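# Four arms build a free-standing three-block arch

## Task

Make an arch out of the three blocks. The two identical blocks must each stand upright on one of their ends, resting flat on the table, and tilt toward one another. The third block, the keystone, must sit centred between them on their slanted upper ends, touching both with no gap at either contact. All three blocks must lie along one line. Any number of the four arms may help. The arch must stand by itself, because anything held up only by a robot at the end does not count. Finally, open the grippers and move the arms away.

## Robot and tools

Setup: four identical i2rt Big YAM arms (arm1, arm2, arm3, arm4). Each has six revolute joints, a two-finger gripper and a wrist camera. When joints 1 and 6 are zero and the hand is level and pointing forward, the camera sits on top of the hand and looks toward the fingertips. Reach is roughly 1.0 m from the joint-1 axis.

Scene frame: one frame shared by everything, with its origin on the floor and +z up. The arm bases are approximate, in metres, with facing angles measured counter-clockwise from +x:
- arm1 at (+0.65, 0.00, 0.72), facing +180
- arm2 at (0.00, +0.65, 0.72), facing -90
- arm3 at (-0.65, 0.00, 0.72), facing 0
- arm4 at (0.00, -0.65, 0.72), facing +90
The tabletop is therefore near z=0.72. The hand point is midway between the fingertips. The hand's z axis runs along the fingers, and its y axis is the direction in which the fingers open and close. No output line gives the true base pose.

execute_actions(actions, cameras): actions is a list holding either one action or none. An empty list just reports state and images. The action is an object keyed by arm name. Each arm takes a "joints" object whose keys are joint names, and every value is an absolute target, not an offset. Arm keys and joint keys are all optional. Units and ranges:
- joint1_rad: -2.879 to 2.879. Rotates the whole arm about its base; positive is counter-clockwise seen from above. At 0 the arm extends in its facing direction.
- joint2_rad: 0 to 3.141. Shoulder. At 0 the upper arm points roughly level and backward; increasing values raise it and then bring it forward.
- joint3_rad: 0 to 3.019. Elbow. At 0 the forearm is folded back against the upper arm; increasing values open it.
- joint4_rad: -1.692 to 1.57. Hand pitch; positive tips the fingers up.
- joint5_rad: -1.57 to 1.57. Sideways hand swing; positive goes to the arm's right.
- joint6_rad: -2.094 to 2.094. Hand roll; positive is clockwise when viewed from behind the hand.
- gripper_m: 0 to 0.093. Fingertip separation in metres. Each pad grips with about 50 to 62 N at most, and some grippers give less.
The arrival tolerances are ±0.045, 0.14, 0.09, 0.055, 0.03 and 0.035 rad for joints 1 to 6, and ±0.003 m for the gripper. All named motions start at once but may finish at different times. Each joint has its own speed, so the hand can follow a wide, curved path between postures. One action lasts at most 15 s. A joint or arm left out of an action may keep pushing toward an earlier target. If the call has any unknown key or any out-of-range value, it is rejected and nothing moves.

cameras: a list drawn from arm1_cam_wrist, arm2_cam_wrist, arm3_cam_wrist, arm4_cam_wrist or "all". Omitting it, or passing null or ["all"], returns every camera; [] returns none. The "pictures" line gives the order of the returned images. The images are 504x504 fisheye. A calibration was given per camera as K, D, theta_max_deg, T_world_to_cam (scene frame to camera, metres) and pos_world. Expect small errors in it, about 0.5% in focal length, 1.5 px in principal point, and 0.5 deg and 2.5 mm in pose. Wrist-camera poses are computed from the reported joints, so joint errors make them worse. When numbers change, a result lists them.

wait(seconds): 0 to 10 s. Sends no new command and returns the same report as an empty action.

zoom_image(camera, region): region is [x0, y0, x1, y1] in pixels, with the origin at the top-left, and may be at most 504x504. It only works on cameras that had a full image in the latest result.

finished_scene(scene): give the current scene's number. It ends that scene after the last command has been held and cannot be undone. The result states whether the task succeeded and then gives the next task. If you reply without any tool call, the run ends. When resuming from a summary, send an empty execute_actions first to learn the scene and task.

Reading results: joint_positions lists each arm's joints. joint_status explains how each commanded motion ended:
- "off_target": the joint stopped short and may still be pushing.
- "contact_stop" or "time_out": the joint now holds wherever it stopped. After a time_out a joint can still push toward a target clipped to within 0.375, 0.375, 0.113, 0.225, 0.075 and 0.3 rad (joints 1 to 6) of where it is, and it will finish the move on its own if the way clears. To relieve it, send its reported position.
- "joint command not followed" (usually with a "cause:" line): a self/inter-arm clearance check blocked the arm's joint targets. Any gripper target is still carried out, the blocked joints say "not_followed", and the arm may retry those targets on later actions.
- on_its_own: lists what this call did not command. Its "held at" value is the held target, not the actual position.
- "MOTOR HOT": shown from 85 °C. At 100 °C an OVER-TEMPERATURE FAULT drops that arm, and its keys show "limit_stop_at_motor_heat". Re-send the targets once it has cooled.
A target very close to the current position may not move the joint at all. A joint carrying a load can slowly sag.

Cautions: the arms never stop on contact and can push very hard. Sustained pushing or holding a load heats the motors, and this happens even while you are thinking, since the simulation keeps running and holds your last command. The state has no line for contact between robots. Two arms pressing hard on each other ends the run, and a hard hit may too. The clearance check can react too late and does not cover fingers, gripper housings or wrist cameras, so keep arms well apart. Contact through an object does not count. Do not knock blocks out of the work area, and avoid drops, slips, slams and hard pushes. Loose objects may occasionally be nudged by outside disturbances. Shorter robot motion time is better.

Each tool is called after "Call:" in YAML: its name, and indented under it one key for each argument.

## Session

Call:
execute_actions:
  actions: []

Scene clock: 0.00 s.
Motor temperatures (°C, as the motors report them): arm1=[25 23 26 24 24 23] | arm2=[25 24 25 27 25 25] | arm3=[24 23 25 25 23 23] | arm4=[26 26 25 26 27 26]
arm1.joint_positions: joint1_rad=+0.659 joint2_rad=+0.605 joint3_rad=+1.487 joint4_rad=-1.363 joint5_rad=-0.180 joint6_rad=+0.016 gripper_m=+0.095
arm1.joint_status: not commanded
arm1.hand: x=+0.5217 y=-0.1555 z=+1.3347 quat_wxyz=(-0.250, -0.783, -0.330, +0.463) (m; scene frame)
arm2.joint_positions: joint1_rad=+0.791 joint2_rad=+0.424 joint3_rad=+1.599 joint4_rad=-1.494 joint5_rad=+0.077 joint6_rad=+0.172 gripper_m=+0.094
arm2.joint_status: not commanded
arm2.hand: x=+0.0432 y=+0.5776 z=+1.3924 quat_wxyz=(-0.548, -0.406, -0.701, +0.211) (m; scene frame)
arm3.joint_positions: joint1_rad=+0.880 joint2_rad=+0.414 joint3_rad=+1.668 joint4_rad=-1.563 joint5_rad=+0.200 joint6_rad=-0.152 gripper_m=+0.094
arm3.joint_status: not commanded
arm3.hand: x=-0.5859 y=+0.0214 z=+1.4242 quat_wxyz=(-0.572, +0.350, -0.729, -0.137) (m; scene frame)
arm4.joint_positions: joint1_rad=+0.312 joint2_rad=+0.471 joint3_rad=+1.628 joint4_rad=-1.202 joint5_rad=+0.251 joint6_rad=+0.642 gripper_m=+0.094
arm4.joint_status: not commanded
arm4.hand: x=+0.0169 y=-0.5344 z=+1.4657 quat_wxyz=(-0.294, +0.339, -0.638, -0.626) (m; scene frame)
pictures: arm1_cam_wrist, arm2_cam_wrist, arm3_cam_wrist, arm4_cam_wrist
Images, in order (width x height): arm1_cam_wrist 504x504, arm2_cam_wrist 504x504, arm3_cam_wrist 504x504, arm4_cam_wrist 504x504.

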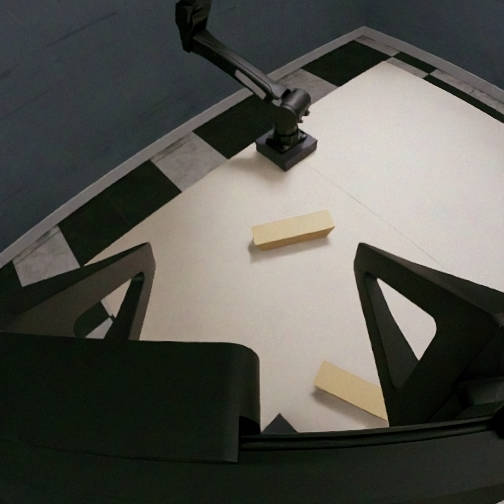

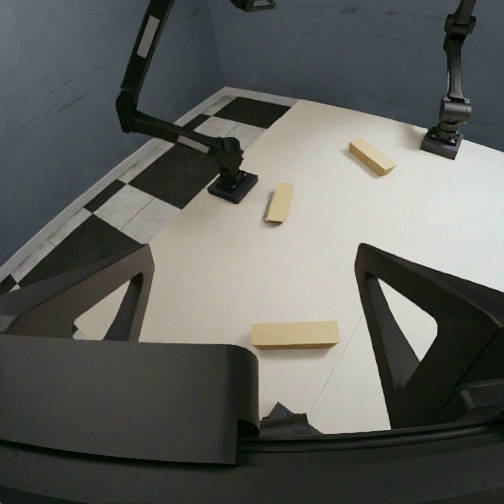

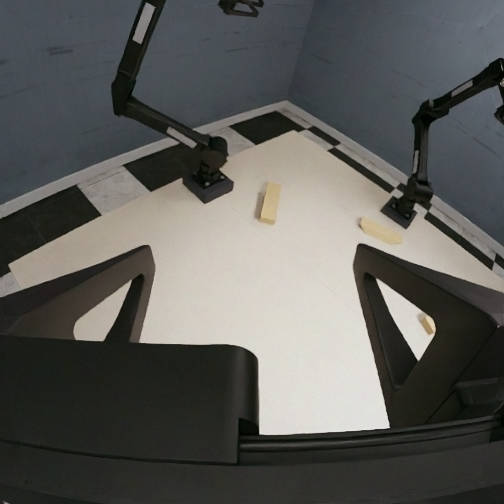

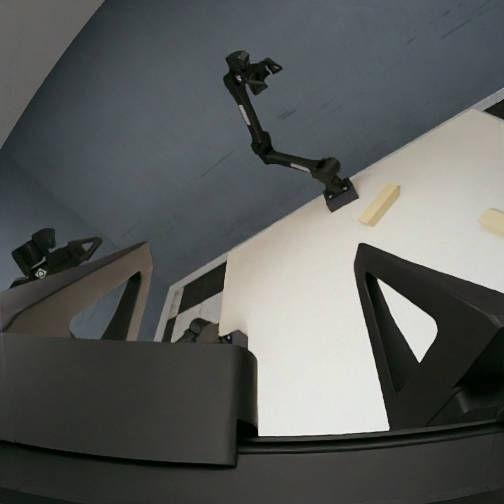

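Call:
zoom_image:
  camera: "arm2_cam_wrist"
  region: [200, 120, 440, 360]

Call:
zoom_image:
  camera: "arm1_cam_wrist"
  region: [220, 180, 440, 430]

Call:
zoom_image:
  camera: "arm3_cam_wrist"
  region: [230, 150, 450, 350]

Region (200, 120, 440, 360) of arm2_cam_wrist's 504x504 image, scaled by 2.100, with more detail than that image has.

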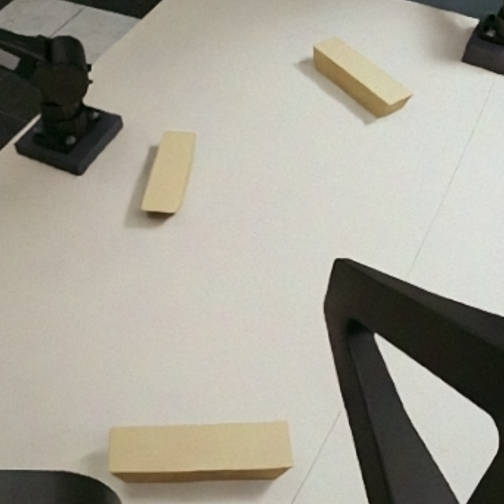

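Region (220, 180, 440, 430) of arm1_cam_wrist's 504x504 image, scaled by 2.016, with more detail than that image has; it fills the left 444 columns of this view, and the rest is white.

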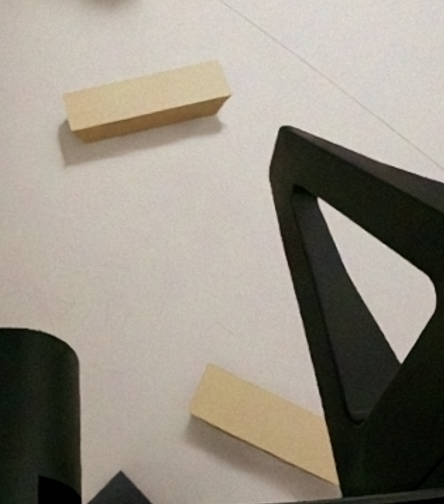

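Region (230, 150, 450, 350) of arm3_cam_wrist's 504x504 image, scaled by 2.291, with more detail than that image has; it fills the top 458 rows of this view, and the rest is white.

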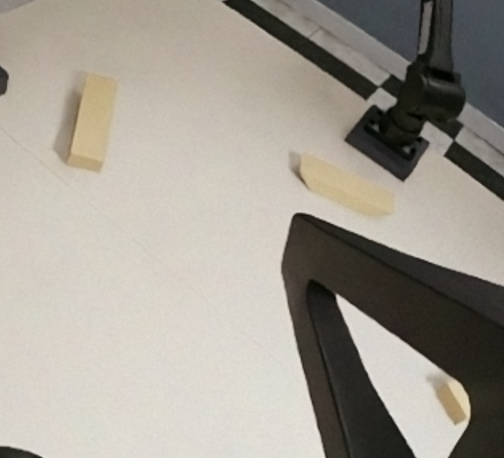

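Call:
execute_actions:
  actions:
    - {"arm1":{"joints":{"joint1_rad":0,"joint2_rad":0.8,"joint3_rad":1.0,"joint4_rad":-1.2,"joint5_rad":0,"joint6_rad":0}},"arm2":{"joints":{"joint1_rad":0.53,"joint2_rad":1.0,"joint3_rad":1.3,"joint4_rad":-1.25,"joint5_rad":0,"joint6_rad":0}},"arm3":{"joints":{"joint1_rad":0,"joint2_rad":1.57,"joint3_rad":1.57,"joint4_rad":0,"joint5_rad":0,"joint6_rad":0}},"arm4":{"joints":{"joint1_rad":-0.775,"joint2_rad":1.2,"joint3_rad":1.2,"joint4_rad":-1.0,"joint5_rad":0,"joint6_rad":0}}}

Scene clock: 46.57 s.
Motor temperatures (°C, as the motors report them): arm1=[25 23 32 24 24 23] | arm2=[25 24 27 27 25 25] | arm3=[24 24 27 25 23 23] | arm4=[26 27 27 26 27 26]
arm1.joint_positions: joint1_rad=+0.005 joint2_rad=+0.802 joint3_rad=+0.986 joint4_rad=-1.208 joint5_rad=-0.001 joint6_rad=+0.008 gripper_m=+0.095
arm1.joint_status: all done
arm1.hand: x=+0.3465 y=-0.0130 z=+1.0628 quat_wxyz=(-0.008, -0.961, -0.017, +0.277) (m; scene frame)
arm2.joint_positions: joint1_rad=+0.537 joint2_rad=+0.996 joint3_rad=+1.262 joint4_rad=-1.264 joint5_rad=+0.002 joint6_rad=+0.011 gripper_m=+0.094
arm2.joint_status: all done
arm2.hand: x=+0.1765 y=+0.3213 z=+1.1475 quat_wxyz=(-0.245, -0.494, -0.822, +0.139) (m; scene frame)
arm3.joint_positions: joint1_rad=-0.007 joint2_rad=+1.582 joint3_rad=+1.553 joint4_rad=-0.017 joint5_rad=+0.000 joint6_rad=-0.010 gripper_m=+0.094
arm3.joint_status: all done
arm3.hand: x=+0.0742 y=+0.0035 z=+1.2696 quat_wxyz=(-0.687, +0.006, -0.727, +0.004) (m; scene frame)
arm4.joint_positions: joint1_rad=-0.773 joint2_rad=+1.201 joint3_rad=+1.164 joint4_rad=-1.010 joint5_rad=+0.001 joint6_rad=+0.012 gripper_m=+0.094
arm4.joint_status: all done
arm4.hand: x=+0.3239 y=-0.3321 z=+1.0412 quat_wxyz=(-0.233, +0.364, -0.896, -0.102) (m; scene frame)
pictures: arm1_cam_wrist, arm2_cam_wrist, arm3_cam_wrist, arm4_cam_wrist
camera_calibration (this result's frames):
arm1_cam_wrist: T_world_to_cam=[[-0.034248, 0.999166, -0.0222296, 0.0512064], [0.9977, 0.0354825, 0.0577487, -0.398528], [0.0584894, -0.0202007, -0.998084, 1.16691], [0, 0, 0, 1]] pos_world=[0.331113, -0.0134506, 1.18882]
arm2_cam_wrist: T_world_to_cam=[[-0.882321, -0.470591, -0.00733725, 0.313992], [-0.470365, 0.881142, 0.0484283, -0.247425], [-0.0163248, 0.0461805, -0.9988, 1.25881], [0, 0, 0, 1]] pos_world=[0.181212, 0.307646, 1.27158]
arm3_cam_wrist: T_world_to_cam=[[0.00179287, -0.999866, 0.0162869, -0.0133916], [-0.62433, -0.0138419, -0.781038, 1.04226], [0.781158, -0.00876808, -0.624271, 0.863201], [0, 0, 0, 1]] pos_world=[-0.0235603, 0.00860558, 1.35313]
arm4_cam_wrist: T_world_to_cam=[[0.696681, -0.717364, 0.00503132, -0.46787], [-0.713001, -0.691636, 0.115191, -0.116858], [-0.0791542, -0.0838389, -0.993331, 1.15773], [0, 0, 0, 1]] pos_world=[0.334276, -0.319393, 1.16583]
Images, in order (width x height): arm1_cam_wrist 504x504, arm2_cam_wrist 504x504, arm3_cam_wrist 504x504, arm4_cam_wrist 504x504.

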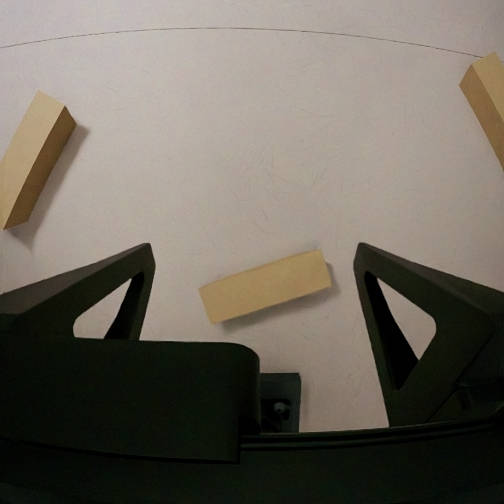

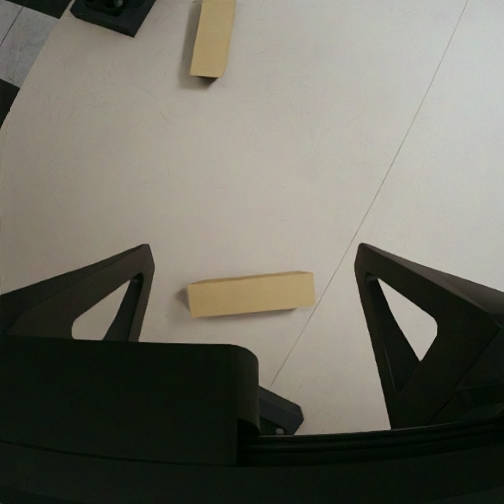

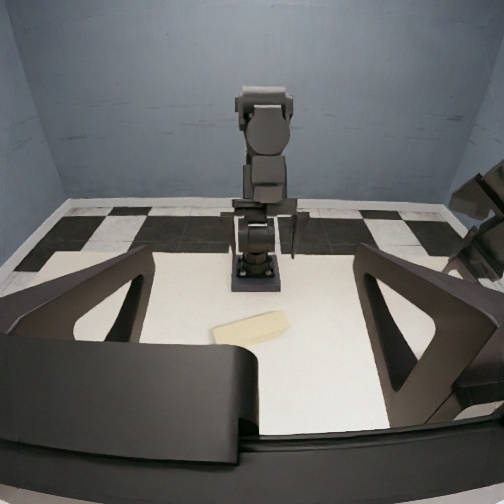

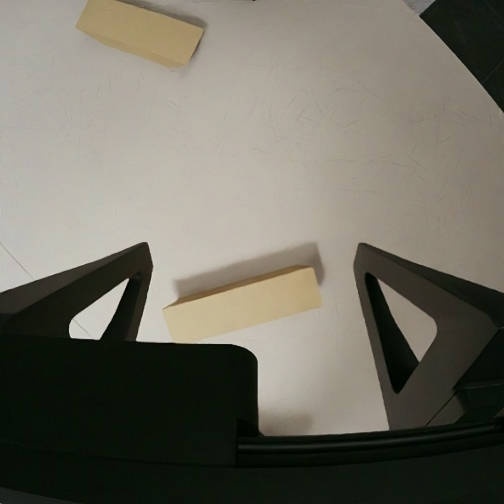

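Call:
zoom_image:
  camera: "arm1_cam_wrist"
  region: [180, 220, 350, 340]

Call:
zoom_image:
  camera: "arm2_cam_wrist"
  region: [165, 230, 335, 350]

Call:
zoom_image:
  camera: "arm4_cam_wrist"
  region: [155, 230, 335, 350]

Call:
zoom_image:
  camera: "arm3_cam_wrist"
  region: [190, 290, 310, 360]

Call:
zoom_image:
  camera: "arm1_cam_wrist"
  region: [0, 70, 120, 250]

Region (180, 220, 350, 340) of arm1_cam_wrist's 504x504 image, scaled by 2.965, with more detail than that image has; it fills the top 356 rows of this view, and the rest is white.

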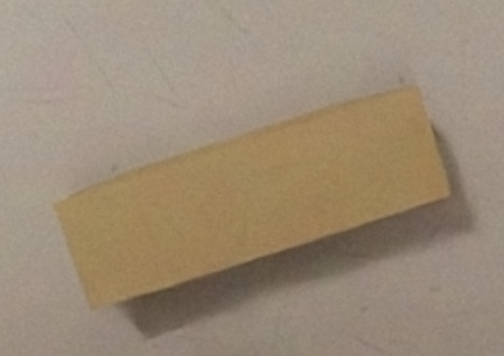

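Region (165, 230, 335, 350) of arm2_cam_wrist's 504x504 image, scaled by 2.965, with more detail than that image has; it fills the top 356 rows of this view, and the rest is white.

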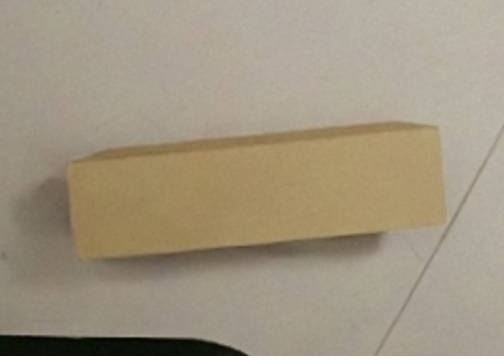

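Region (155, 230, 335, 350) of arm4_cam_wrist's 504x504 image, scaled by 2.800, with more detail than that image has.

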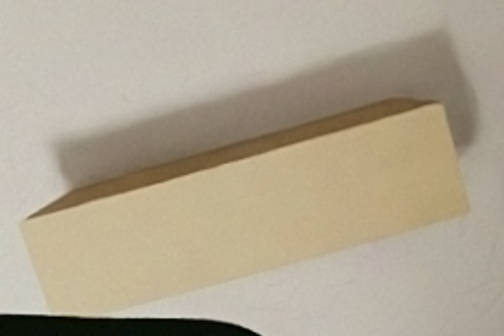

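Region (190, 290, 310, 360) of arm3_cam_wrist's 504x504 image, scaled by 4.200, with more detail than that image has; it fills the top 294 rows of this view, and the rest is white.

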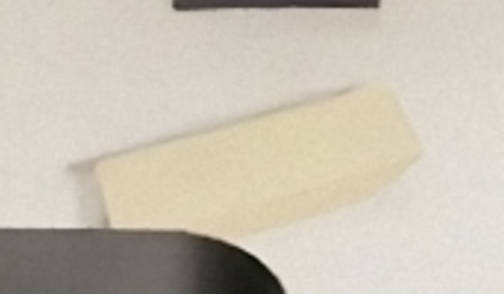

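Region (0, 70, 120, 250) of arm1_cam_wrist's 504x504 image, scaled by 2.800, with more detail than that image has.

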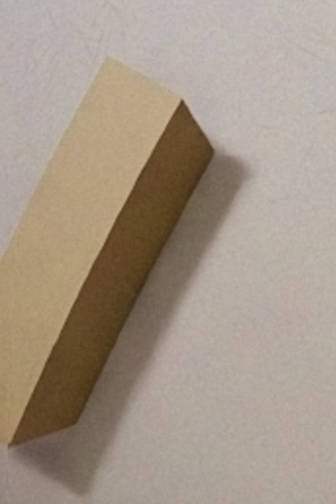

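Call:
execute_actions:
  actions:
    - {"arm1":{"joints":{"joint3_rad":1.6}},"arm2":{"joints":{"joint2_rad":0.4}},"arm3":{"joints":{"joint4_rad":-1.55}},"arm4":{"joints":{"joint4_rad":0.3}}}
  cameras: []

Scene clock: 89.33 s.
Motor temperatures (°C, as the motors report them): arm1=[25 23 35 24 24 23] | arm2=[25 24 32 27 25 25] | arm3=[24 25 32 25 23 23] | arm4=[26 27 34 26 27 26]
arm1.joint_positions: joint1_rad=+0.005 joint2_rad=+0.792 joint3_rad=+1.570 joint4_rad=-1.207 joint5_rad=-0.001 joint6_rad=+0.008 gripper_m=+0.095
arm1.joint_status: all done
arm1.hand: x=+0.3618 y=-0.0121 z=+1.3662 quat_wxyz=(-0.015, -0.837, -0.015, +0.546) (m; scene frame)
arm2.joint_positions: joint1_rad=+0.537 joint2_rad=+0.395 joint3_rad=+1.280 joint4_rad=-1.264 joint5_rad=+0.002 joint6_rad=+0.011 gripper_m=+0.094
arm2.joint_status: all done
arm2.hand: x=+0.0761 y=+0.5009 z=+1.3118 quat_wxyz=(-0.486, -0.428, -0.709, +0.280) (m; scene frame)
arm3.joint_positions: joint1_rad=-0.007 joint2_rad=+1.582 joint3_rad=+1.553 joint4_rad=-1.543 joint5_rad=+0.000 joint6_rad=-0.010 gripper_m=+0.094
arm3.joint_status: all done
arm3.hand: x=-0.1740 y=+0.0019 z=+1.0376 quat_wxyz=(+0.005, +0.007, -1.000, +0.002) (m; scene frame)
arm4.joint_positions: joint1_rad=-0.773 joint2_rad=+1.201 joint3_rad=+1.164 joint4_rad=+0.273 joint5_rad=+0.001 joint6_rad=+0.011 gripper_m=+0.094
arm4.joint_status: all done
arm4.hand: x=+0.4094 y=-0.2495 z=+1.3105 quat_wxyz=(-0.721, +0.232, -0.578, -0.305) (m; scene frame)
pictures: none
No camera images: the call's "cameras" was empty. Leave "cameras" out to get every camera's image.

Call:
execute_actions:
  actions:
    - {"arm1":{"joints":{"joint1_rad":-0.03,"joint2_rad":1.093,"joint3_rad":0.65,"joint4_rad":-1.11,"joint6_rad":1.23}},"arm2":{"joints":{"joint1_rad":0.55,"joint2_rad":1.234,"joint3_rad":0.76,"joint4_rad":-1.06,"joint6_rad":1.49}},"arm3":{"joints":{"joint2_rad":1.666,"joint3_rad":0.38,"joint4_rad":1.55}},"arm4":{"joints":{"joint1_rad":-0.726,"joint2_rad":1.382,"joint3_rad":0.89,"joint4_rad":-1.04,"joint6_rad":1.352}}}

Scene clock: 154.20 s.
Motor temperatures (°C, as the motors report them): arm1=[25 23 37 24 24 23] | arm2=[25 24 31 27 25 25] | arm3=[24 26 32 25 23 23] | arm4=[26 28 36 26 27 26]
arm1.joint_positions: joint1_rad=-0.021 joint2_rad=+1.103 joint3_rad=+0.640 joint4_rad=-1.109 joint5_rad=-0.001 joint6_rad=+1.220 gripper_m=+0.095
arm1.joint_status: all done
arm1.hand: x=+0.4004 y=-0.0041 z=+0.8347 quat_wxyz=(-0.005, -0.825, +0.566, +0.005) (m; scene frame)
arm2.joint_positions: joint1_rad=+0.539 joint2_rad=+1.233 joint3_rad=+0.734 joint4_rad=-1.067 joint5_rad=+0.002 joint6_rad=+1.479 gripper_m=+0.094
arm2.joint_status: all done
arm2.hand: x=+0.1421 y=+0.3911 z=+0.8504 quat_wxyz=(-0.001, -0.956, -0.293, -0.004) (m; scene frame)
arm3.joint_positions: joint1_rad=-0.002 joint2_rad=+1.679 joint3_rad=+0.375 joint4_rad=+1.531 joint5_rad=+0.002 joint6_rad=-0.004 gripper_m=+0.094
arm3.joint_status: all done
arm3.hand: x=-0.1794 y=+0.0037 z=+0.9730 quat_wxyz=(-0.780, +0.004, -0.626, +0.000) (m; scene frame)
arm4.joint_positions: joint1_rad=-0.732 joint2_rad=+1.393 joint3_rad=+0.860 joint4_rad=-1.026 joint5_rad=+0.001 joint6_rad=+1.341 gripper_m=+0.094
arm4.joint_status: all done
arm4.hand: x=+0.2411 y=-0.3922 z=+0.8368 quat_wxyz=(+0.002, -0.255, -0.967, -0.003) (m; scene frame)
pictures: arm1_cam_wrist, arm2_cam_wrist, arm3_cam_wrist, arm4_cam_wrist
camera_calibration (this result's frames):
arm1_cam_wrist: T_world_to_cam=[[0.936568, 0.349581, -0.0251825, -0.349791], [0.298686, -0.758491, 0.579204, -0.598048], [0.183378, -0.549986, -0.814793, 0.731138], [0, 0, 0, 1]] pos_world=[0.372157, 0.070781, 0.93331]
arm2_cam_wrist: T_world_to_cam=[[-0.562647, 0.826696, 0.00143754, -0.246002], [0.669782, 0.454831, 0.586959, -0.764021], [0.484582, 0.331213, -0.809616, 0.614788], [0, 0, 0, 1]] pos_world=[0.0753993, 0.347243, 0.946544]
arm3_cam_wrist: T_world_to_cam=[[0.0026986, -0.999953, 0.00934836, -0.00103901], [-0.389071, -0.00966171, -0.921157, 0.830819], [0.921204, -0.00115134, -0.389078, 0.67244], [0, 0, 0, 1]] pos_world=[-0.296204, 0.00776238, 1.02696]
arm4_cam_wrist: T_world_to_cam=[[-0.487561, -0.873017, 0.0112184, -0.232978], [-0.699479, 0.398269, 0.593389, -0.169867], [-0.522506, 0.281466, -0.804838, 1.03559], [0, 0, 0, 1]] pos_world=[0.308694, -0.427226, 0.936896]
Images, in order (width x height): arm1_cam_wrist 504x504, arm2_cam_wrist 504x504, arm3_cam_wrist 504x504, arm4_cam_wrist 504x504.

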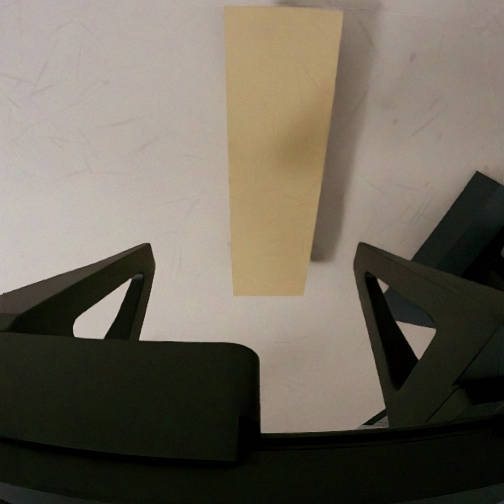

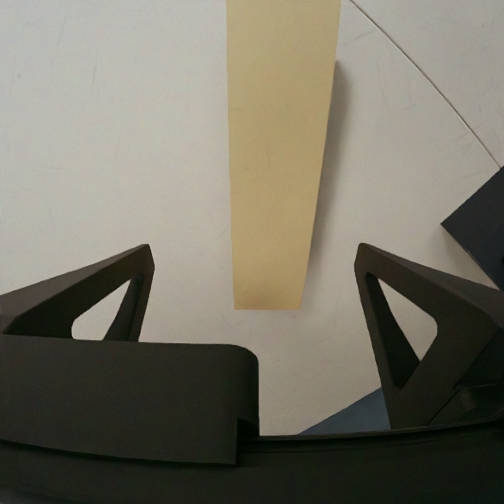

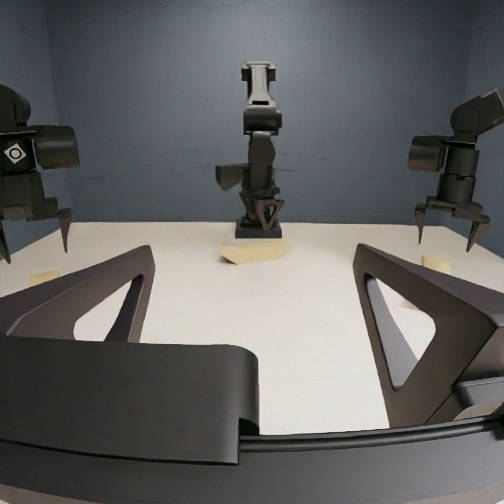

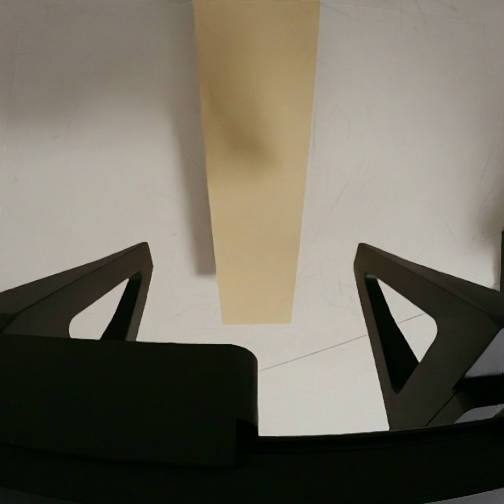

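Call:
zoom_image:
  camera: "arm3_cam_wrist"
  region: [205, 190, 305, 280]

Region (205, 190, 305, 280) of arm3_cam_wrist's 504x504 image, scaled by 5.040, with more detail than that image has; it fills the top 454 rows of this view, and the rest is white.

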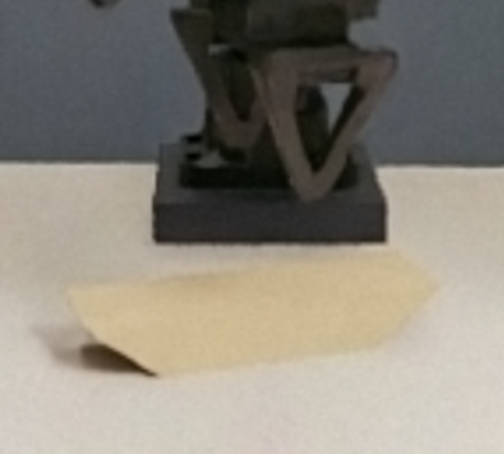

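Call:
execute_actions:
  actions:
    - {"arm1":{"joints":{"joint1_rad":-0.083,"joint2_rad":1.162,"joint3_rad":0.545,"joint4_rad":-0.94,"joint6_rad":1.157}},"arm2":{"joints":{"joint2_rad":1.328,"joint3_rad":0.633,"joint4_rad":-0.84}},"arm4":{"joints":{"joint2_rad":1.472,"joint3_rad":0.817,"joint4_rad":-0.856}}}

Scene clock: 204.73 s.
Motor temperatures (°C, as the motors report them): arm1=[25 24 36 24 24 23] | arm2=[25 24 32 27 25 25] | arm3=[24 25 28 25 23 23] | arm4=[26 28 34 26 27 26]
arm1.joint_positions: joint1_rad=-0.078 joint2_rad=+1.164 joint3_rad=+0.532 joint4_rad=-0.950 joint5_rad=-0.001 joint6_rad=+1.167 gripper_m=+0.095
arm1.joint_status: all done
arm1.hand: x=+0.4131 y=+0.0096 z=+0.7855 quat_wxyz=(-0.003, -0.824, +0.567, +0.001) (m; scene frame)
arm2.joint_positions: joint1_rad=+0.539 joint2_rad=+1.340 joint3_rad=+0.615 joint4_rad=-0.853 joint5_rad=+0.002 joint6_rad=+1.480 gripper_m=+0.094
arm2.joint_status: all done
arm2.hand: x=+0.1371 y=+0.4014 z=+0.7844 quat_wxyz=(+0.004, -0.956, -0.293, -0.003) (m; scene frame)
arm3.joint_positions: joint1_rad=-0.002 joint2_rad=+1.679 joint3_rad=+0.375 joint4_rad=+1.531 joint5_rad=+0.002 joint6_rad=-0.004 gripper_m=+0.094
arm3.joint_status: not commanded
arm3.hand: x=-0.1794 y=+0.0037 z=+0.9730 quat_wxyz=(-0.780, +0.004, -0.626, +0.000) (m; scene frame)
arm4.joint_positions: joint1_rad=-0.732 joint2_rad=+1.481 joint3_rad=+0.810 joint4_rad=-0.873 joint5_rad=+0.001 joint6_rad=+1.341 gripper_m=+0.094
arm4.joint_status: all done
arm4.hand: x=+0.2458 y=-0.3866 z=+0.7920 quat_wxyz=(-0.001, -0.255, -0.967, -0.010) (m; scene frame)
pictures: arm1_cam_wrist, arm2_cam_wrist, arm3_cam_wrist, arm4_cam_wrist
camera_calibration (this result's frames):
arm1_cam_wrist: T_world_to_cam=[[0.938079, 0.346013, -0.0168417, -0.374889], [0.290529, -0.759317, 0.582264, -0.562013], [0.188682, -0.551102, -0.812826, 0.692542], [0, 0, 0, 1]] pos_world=[0.384286, 0.0846319, 0.883842]
arm2_cam_wrist: T_world_to_cam=[[-0.562383, 0.826783, 0.0124543, -0.265887], [0.673046, 0.448956, 0.587748, -0.725357], [0.480348, 0.338922, -0.808948, 0.557313], [0, 0, 0, 1]] pos_world=[0.0709634, 0.356599, 0.880476]
arm3_cam_wrist: T_world_to_cam=[[0.0026986, -0.999953, 0.00934836, -0.00103901], [-0.389071, -0.00966171, -0.921157, 0.830819], [0.921204, -0.00115134, -0.389078, 0.67244], [0, 0, 0, 1]] pos_world=[-0.296204, 0.00776238, 1.02696]
arm4_cam_wrist: T_world_to_cam=[[-0.487704, -0.873003, -0.00324848, -0.213837], [-0.705402, 0.391876, 0.590628, -0.141073], [-0.514347, 0.290343, -0.806938, 1.00349], [0, 0, 0, 1]] pos_world=[0.312337, -0.422753, 0.892378]
Images, in order (width x height): arm1_cam_wrist 504x504, arm2_cam_wrist 504x504, arm3_cam_wrist 504x504, arm4_cam_wrist 504x504.

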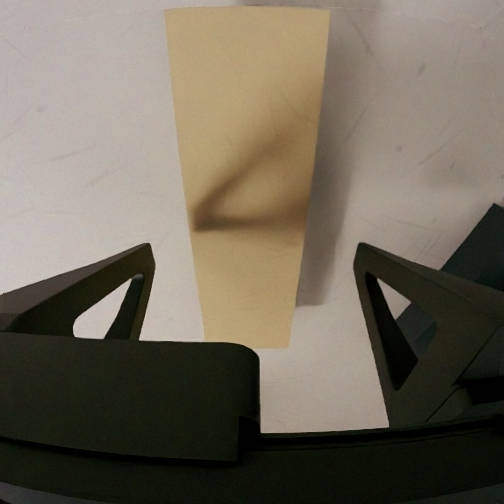

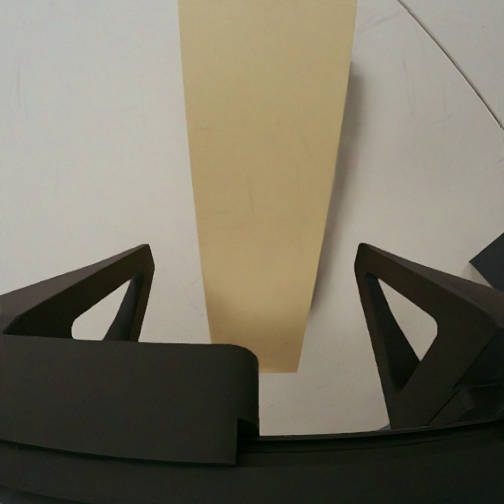

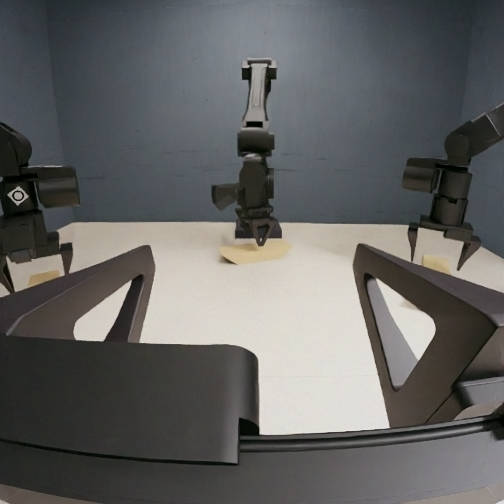

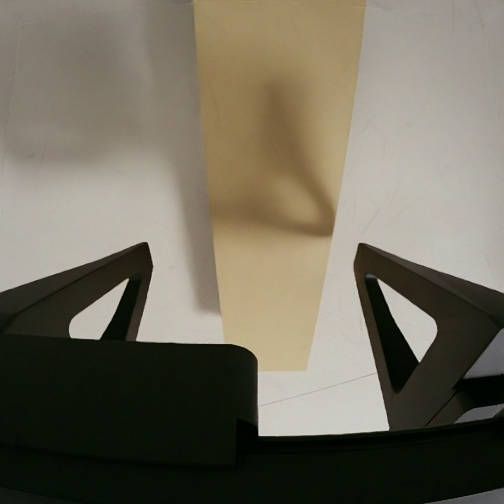

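Call:
execute_actions:
  actions:
    - {"arm1":{"joints":{"joint2_rad":1.315,"joint3_rad":0.481,"joint4_rad":-0.721}},"arm2":{"joints":{"joint2_rad":1.452,"joint3_rad":0.568,"joint4_rad":-0.644}},"arm4":{"joints":{"joint2_rad":1.586,"joint3_rad":0.755,"joint4_rad":-0.69}}}

Scene clock: 220.33 s.
Motor temperatures (°C, as the motors report them): arm1=[25 24 36 24 24 23] | arm2=[25 24 31 27 25 25] | arm3=[24 25 28 25 23 23] | arm4=[26 28 33 26 27 26]
arm1.joint_positions: joint1_rad=-0.078 joint2_rad=+1.317 joint3_rad=+0.473 joint4_rad=-0.731 joint5_rad=-0.001 joint6_rad=+1.166 gripper_m=+0.095
arm1.joint_status: all done
arm1.hand: x=+0.4066 y=+0.0097 z=+0.7349 quat_wxyz=(-0.004, -0.824, +0.567, +0.004) (m; scene frame)
arm2.joint_positions: joint1_rad=+0.539 joint2_rad=+1.464 joint3_rad=+0.559 joint4_rad=-0.657 joint5_rad=+0.002 joint6_rad=+1.480 gripper_m=+0.094
arm2.joint_status: all done
arm2.hand: x=+0.1383 y=+0.4002 z=+0.7369 quat_wxyz=(-0.004, -0.956, -0.293, -0.005) (m; scene frame)
arm3.joint_positions: joint1_rad=-0.002 joint2_rad=+1.679 joint3_rad=+0.375 joint4_rad=+1.531 joint5_rad=+0.002 joint6_rad=-0.004 gripper_m=+0.094
arm3.joint_status: not commanded
arm3.hand: x=-0.1794 y=+0.0037 z=+0.9730 quat_wxyz=(-0.780, +0.004, -0.626, +0.000) (m; scene frame)
arm4.joint_positions: joint1_rad=-0.732 joint2_rad=+1.598 joint3_rad=+0.750 joint4_rad=-0.707 joint5_rad=+0.001 joint6_rad=+1.341 gripper_m=+0.094
arm4.joint_status: all done
arm4.hand: x=+0.2418 y=-0.3904 z=+0.7361 quat_wxyz=(+0.001, -0.255, -0.967, -0.005) (m; scene frame)
pictures: arm1_cam_wrist, arm2_cam_wrist, arm3_cam_wrist, arm4_cam_wrist
camera_calibration (this result's frames):
arm1_cam_wrist: T_world_to_cam=[[0.937541, 0.347078, -0.0235366, -0.364556], [0.295598, -0.759154, 0.57992, -0.530842], [0.18341, -0.550656, -0.814333, 0.655916], [0, 0, 0, 1]] pos_world=[0.3784, 0.0847228, 0.833399]
arm2_cam_wrist: T_world_to_cam=[[-0.56229, 0.826933, -0.00349727, -0.251932], [0.668572, 0.45709, 0.586584, -0.699447], [0.486664, 0.327492, -0.809881, 0.523075], [0, 0, 0, 1]] pos_world=[0.07141, 0.356738, 0.833032]
arm3_cam_wrist: T_world_to_cam=[[0.0026986, -0.999953, 0.00934836, -0.00103901], [-0.389071, -0.00966171, -0.921157, 0.830819], [0.921204, -0.00115134, -0.389078, 0.67244], [0, 0, 0, 1]] pos_world=[-0.296204, 0.00776238, 1.02696]
arm4_cam_wrist: T_world_to_cam=[[-0.487603, -0.873027, 0.00825094, -0.227728], [-0.700696, 0.396956, 0.592833, -0.110224], [-0.520834, 0.283285, -0.805283, 0.954985], [0, 0, 0, 1]] pos_world=[0.309115, -0.425592, 0.836257]
Images, in order (width x height): arm1_cam_wrist 504x504, arm2_cam_wrist 504x504, arm3_cam_wrist 504x504, arm4_cam_wrist 504x504.

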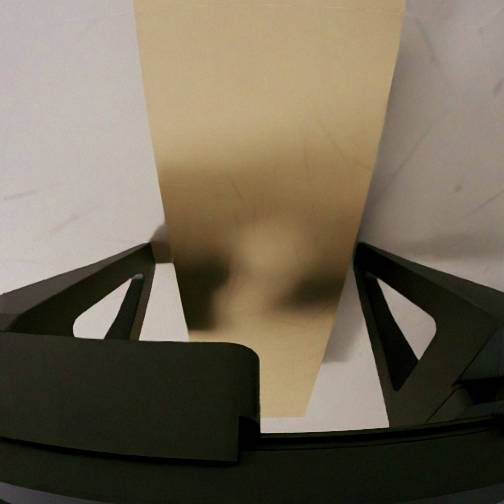

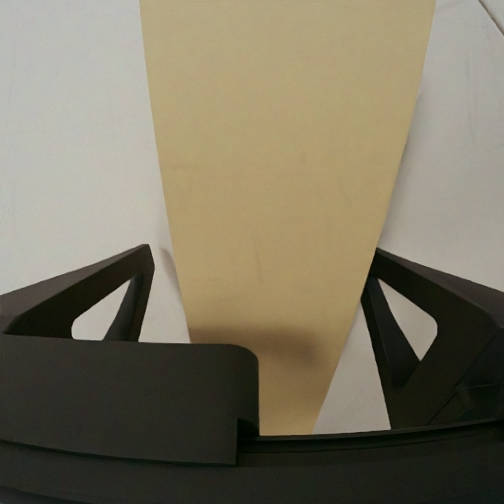

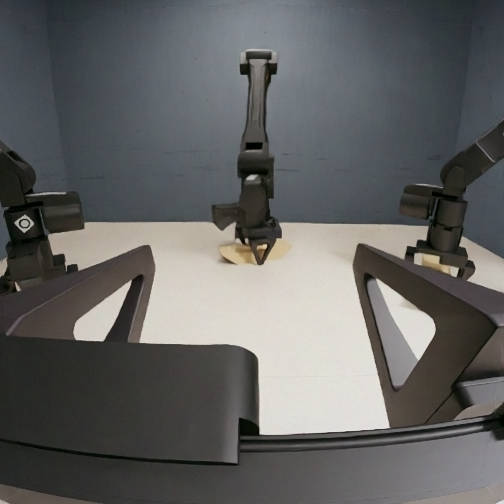

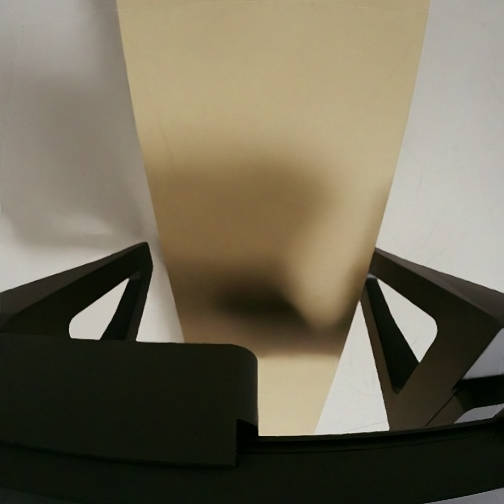

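Call:
execute_actions:
  actions:
    - {"arm1":{"joints":{"gripper_m":0.045}},"arm2":{"joints":{"gripper_m":0.045}},"arm4":{"joints":{"gripper_m":0.045}}}

Call:
zoom_image:
  camera: "arm3_cam_wrist"
  region: [205, 190, 305, 280]

Scene clock: 227.57 s.
Motor temperatures (°C, as the motors report them): arm1=[25 24 35 24 24 23] | arm2=[25 24 31 27 25 25] | arm3=[24 25 28 25 23 23] | arm4=[26 28 32 26 27 26]
arm1.joint_positions: joint1_rad=-0.078 joint2_rad=+1.317 joint3_rad=+0.473 joint4_rad=-0.730 joint5_rad=-0.001 joint6_rad=+1.165 gripper_m=+0.059
arm1.joint_status: gripper_m off_target (ended at +0.059, target +0.045)
arm1.hand: x=+0.4063 y=+0.0098 z=+0.7349 quat_wxyz=(-0.005, -0.824, +0.566, +0.005) (m; scene frame)
arm2.joint_positions: joint1_rad=+0.539 joint2_rad=+1.464 joint3_rad=+0.558 joint4_rad=-0.655 joint5_rad=+0.002 joint6_rad=+1.481 gripper_m=+0.058
arm2.joint_status: gripper_m off_target (ended at +0.058, target +0.045)
arm2.hand: x=+0.1382 y=+0.4006 z=+0.7365 quat_wxyz=(-0.004, -0.956, -0.293, -0.005) (m; scene frame)
arm3.joint_positions: joint1_rad=-0.002 joint2_rad=+1.679 joint3_rad=+0.375 joint4_rad=+1.531 joint5_rad=+0.002 joint6_rad=-0.004 gripper_m=+0.094
arm3.joint_status: not commanded
arm3.hand: x=-0.1794 y=+0.0037 z=+0.9730 quat_wxyz=(-0.780, +0.004, -0.626, +0.000) (m; scene frame)
arm4.joint_positions: joint1_rad=-0.732 joint2_rad=+1.598 joint3_rad=+0.749 joint4_rad=-0.705 joint5_rad=+0.001 joint6_rad=+1.343 gripper_m=+0.059
arm4.joint_status: gripper_m off_target (ended at +0.059, target +0.045)
arm4.hand: x=+0.2417 y=-0.3905 z=+0.7358 quat_wxyz=(+0.001, -0.255, -0.967, -0.005) (m; scene frame)
pictures: arm1_cam_wrist, arm2_cam_wrist, arm3_cam_wrist, arm4_cam_wrist
camera_calibration (this result's frames):
arm1_cam_wrist: T_world_to_cam=[[0.937251, 0.347797, -0.0244455, -0.363543], [0.296827, -0.759182, 0.579255, -0.530713], [0.182905, -0.550163, -0.81478, 0.65654], [0, 0, 0, 1]] pos_world=[0.378177, 0.084735, 0.833467]
arm2_cam_wrist: T_world_to_cam=[[-0.561345, 0.827574, -0.00352474, -0.25275], [0.668894, 0.456211, 0.586901, -0.699253], [0.487312, 0.327096, -0.809651, 0.52262], [0, 0, 0, 1]] pos_world=[0.0711669, 0.35723, 0.832641]
arm3_cam_wrist: T_world_to_cam=[[0.0026986, -0.999953, 0.00934836, -0.00103901], [-0.389071, -0.00966171, -0.921157, 0.830819], [0.921204, -0.00115134, -0.389078, 0.67244], [0, 0, 0, 1]] pos_world=[-0.296204, 0.00776238, 1.02696]
arm4_cam_wrist: T_world_to_cam=[[-0.489276, -0.872097, 0.00751801, -0.226558], [-0.700231, 0.397963, 0.592708, -0.10971], [-0.51989, 0.284733, -0.805383, 0.955144], [0, 0, 0, 1]] pos_world=[0.308899, -0.425881, 0.835986]
Images, in order (width x height): arm1_cam_wrist 504x504, arm2_cam_wrist 504x504, arm3_cam_wrist 504x504, arm4_cam_wrist 504x504.

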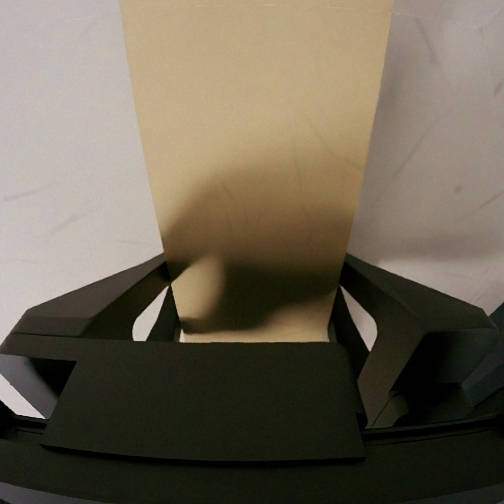

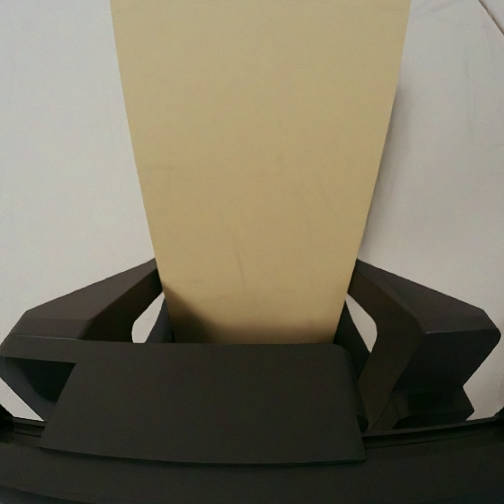

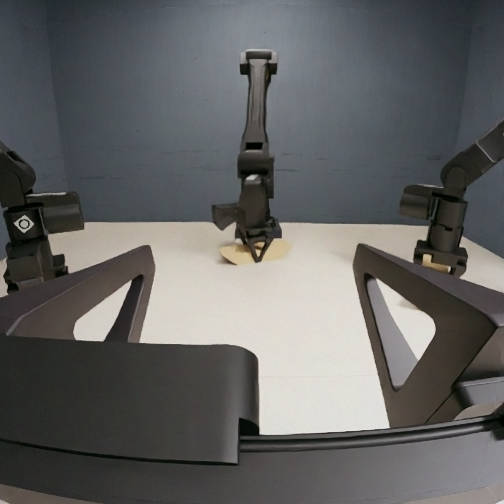

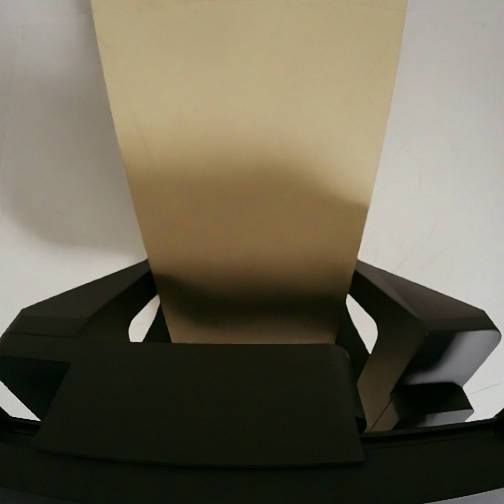

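Region (205, 190, 305, 280) of arm3_cam_wrist's 504x504 image, scaled by 5.040, with more detail than that image has; it fills the top 454 rows of this view, and the rest is white.

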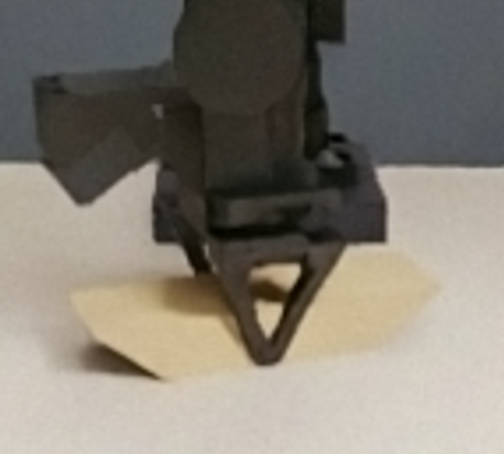

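Call:
execute_actions:
  actions:
    - {"arm1":{"joints":{"joint2_rad":1.09,"joint3_rad":0.66,"joint4_rad":-1.12}},"arm2":{"joints":{"joint2_rad":1.22,"joint3_rad":0.76,"joint4_rad":-1.07}},"arm4":{"joints":{"joint2_rad":1.38,"joint3_rad":0.89,"joint4_rad":-1.04}}}
  cameras: ["arm3_cam_wrist"]

Scene clock: 236.57 s.
Motor temperatures (°C, as the motors report them): arm1=[25 24 35 24 24 23] | arm2=[25 25 31 27 25 25] | arm3=[24 25 28 25 23 23] | arm4=[26 28 32 26 27 26]
arm1.joint_positions: joint1_rad=-0.078 joint2_rad=+1.085 joint3_rad=+0.637 joint4_rad=-1.112 joint5_rad=-0.001 joint6_rad=+1.165 gripper_m=+0.059
arm1.joint_status: all done
arm1.hand: x=+0.4014 y=+0.0102 z=+0.8380 quat_wxyz=(-0.008, -0.824, +0.566, +0.011) (m; scene frame)
arm2.joint_positions: joint1_rad=+0.539 joint2_rad=+1.230 joint3_rad=+0.728 joint4_rad=-1.059 joint5_rad=+0.002 joint6_rad=+1.481 gripper_m=+0.058
arm2.joint_status: all done
arm2.hand: x=+0.1418 y=+0.3917 z=+0.8490 quat_wxyz=(-0.004, -0.956, -0.293, -0.005) (m; scene frame)
arm3.joint_positions: joint1_rad=-0.002 joint2_rad=+1.679 joint3_rad=+0.375 joint4_rad=+1.531 joint5_rad=+0.002 joint6_rad=-0.004 gripper_m=+0.094
arm3.joint_status: not commanded
arm3.hand: x=-0.1794 y=+0.0037 z=+0.9730 quat_wxyz=(-0.780, +0.004, -0.626, +0.000) (m; scene frame)
arm4.joint_positions: joint1_rad=-0.732 joint2_rad=+1.387 joint3_rad=+0.857 joint4_rad=-1.025 joint5_rad=+0.001 joint6_rad=+1.343 gripper_m=+0.059
arm4.joint_status: all done
arm4.hand: x=+0.2405 y=-0.3929 z=+0.8377 quat_wxyz=(+0.001, -0.255, -0.967, -0.005) (m; scene frame)
pictures: arm3_cam_wrist
camera_calibration (this result's frames):
arm3_cam_wrist: T_world_to_cam=[[0.0026986, -0.999953, 0.00934836, -0.00103901], [-0.389071, -0.00966171, -0.921157, 0.830819], [0.921204, -0.00115134, -0.389078, 0.67244], [0, 0, 0, 1]] pos_world=[-0.296204, 0.00776238, 1.02696]
Images, in order (width x height): arm3_cam_wrist 504x504.

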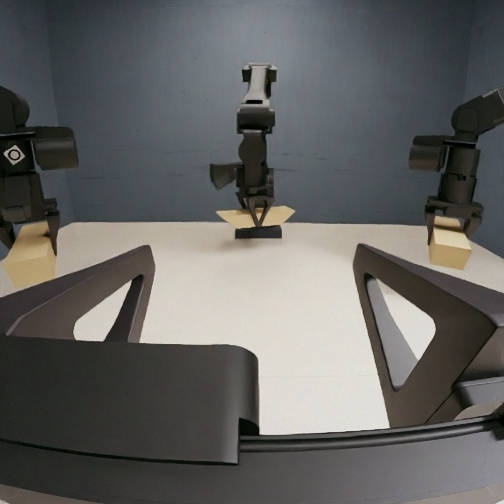

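Call:
execute_actions:
  actions:
    - {"arm1":{"joints":{"joint1_rad":-0.03,"joint2_rad":0.99,"joint3_rad":0.96,"joint4_rad":-1.53,"joint6_rad":1.575}},"arm2":{"joints":{"joint1_rad":0.02,"joint4_rad":0.13,"joint6_rad":-0.01}},"arm3":{"joints":{"joint2_rad":1.366,"joint3_rad":0.07,"joint4_rad":1.25}},"arm4":{"joints":{"joint1_rad":0.035,"joint2_rad":1.25,"joint3_rad":0.78,"joint4_rad":0.13,"joint6_rad":-0.01}}}

Scene clock: 266.90 s.
Motor temperatures (°C, as the motors report them): arm1=[25 24 38 24 24 23] | arm2=[25 25 33 27 25 25] | arm3=[24 25 28 25 23 23] | arm4=[26 28 34 26 27 26]
arm1.joint_positions: joint1_rad=-0.036 joint2_rad=+0.995 joint3_rad=+0.921 joint4_rad=-1.521 joint5_rad=-0.001 joint6_rad=+1.565 gripper_m=+0.059
arm1.joint_status: all done
arm1.hand: x=+0.4077 y=-0.0002 z=+0.9632 quat_wxyz=(+0.002, -0.710, +0.704, -0.004) (m; scene frame)
arm2.joint_positions: joint1_rad=+0.018 joint2_rad=+1.237 joint3_rad=+0.728 joint4_rad=+0.082 joint5_rad=+0.000 joint6_rad=+0.001 gripper_m=+0.058
arm2.joint_status: all done
arm2.hand: x=-0.0111 y=+0.1318 z=+0.9883 quat_wxyz=(-0.381, -0.603, -0.589, +0.382) (m; scene frame)
arm3.joint_positions: joint1_rad=-0.002 joint2_rad=+1.370 joint3_rad=+0.070 joint4_rad=+1.254 joint5_rad=+0.002 joint6_rad=-0.004 gripper_m=+0.094
arm3.joint_status: all done
arm3.hand: x=-0.2900 y=+0.0026 z=+0.9228 quat_wxyz=(-0.687, +0.005, -0.726, +0.001) (m; scene frame)
arm4.joint_positions: joint1_rad=+0.037 joint2_rad=+1.274 joint3_rad=+0.757 joint4_rad=+0.083 joint5_rad=-0.001 joint6_rad=+0.002 gripper_m=+0.059
arm4.joint_status: all done
arm4.hand: x=-0.0101 y=-0.1206 z=+0.9846 quat_wxyz=(-0.372, +0.601, -0.591, -0.389) (m; scene frame)
pictures: arm1_cam_wrist, arm2_cam_wrist, arm3_cam_wrist, arm4_cam_wrist
camera_calibration (this result's frames):
arm1_cam_wrist: T_world_to_cam=[[0.999993, -0.00254332, -0.00261136, -0.402453], [-0.000544112, -0.812496, 0.582966, -0.553328], [-0.00360439, -0.582961, -0.812492, 0.91068], [0, 0, 0, 1]] pos_world=[0.405432, 0.0802904, 1.06144]
arm2_cam_wrist: T_world_to_cam=[[-0.999739, 0.0223223, -0.00484681, -0.0105944], [0.0217937, 0.868565, -0.495096, 0.383278], [-0.0068419, -0.495072, -0.868825, 1.04847], [0, 0, 0, 1]] pos_world=[-0.0117712, 0.186404, 1.10065]
arm3_cam_wrist: T_world_to_cam=[[0.0045246, -0.999933, 0.0106327, -0.00201046], [-0.624025, -0.0111318, -0.781325, 0.544422], [0.781391, -0.00309989, -0.624034, 0.931038], [0, 0, 0, 1]] pos_world=[-0.387763, 0.00693619, 1.00639]
arm4_cam_wrist: T_world_to_cam=[[0.999937, 0.0111391, -0.00140923, 0.0140901], [0.00905192, -0.874031, -0.485786, 0.374764], [-0.00664294, 0.485742, -0.874077, 1.04488], [0, 0, 0, 1]] pos_world=[-0.0105405, -0.180143, 1.09538]
Images, in order (width x height): arm1_cam_wrist 504x504, arm2_cam_wrist 504x504, arm3_cam_wrist 504x504, arm4_cam_wrist 504x504.

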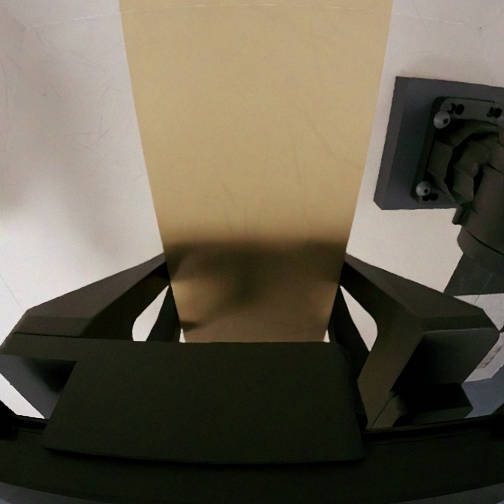

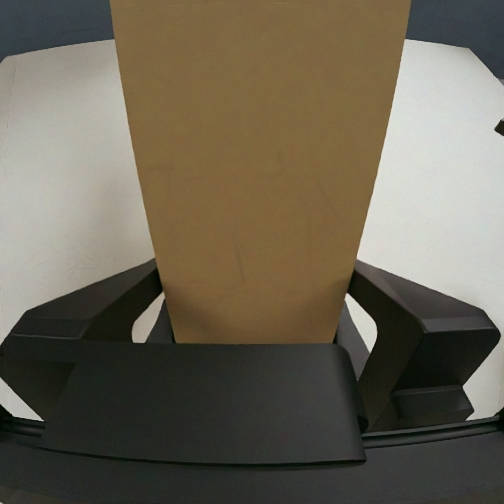

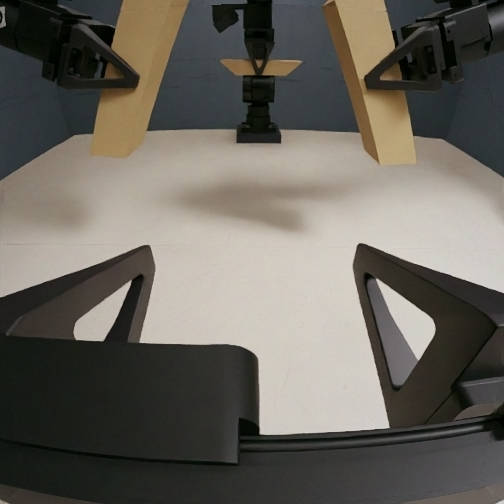

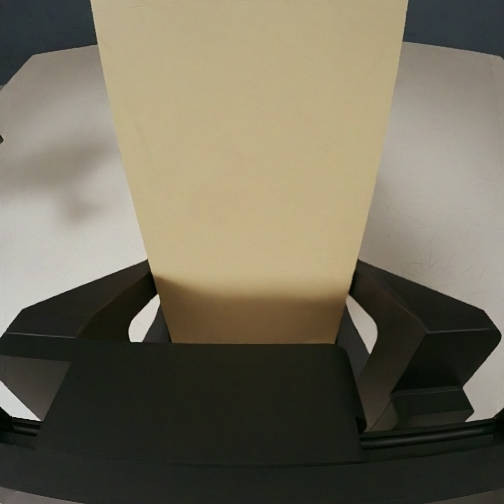

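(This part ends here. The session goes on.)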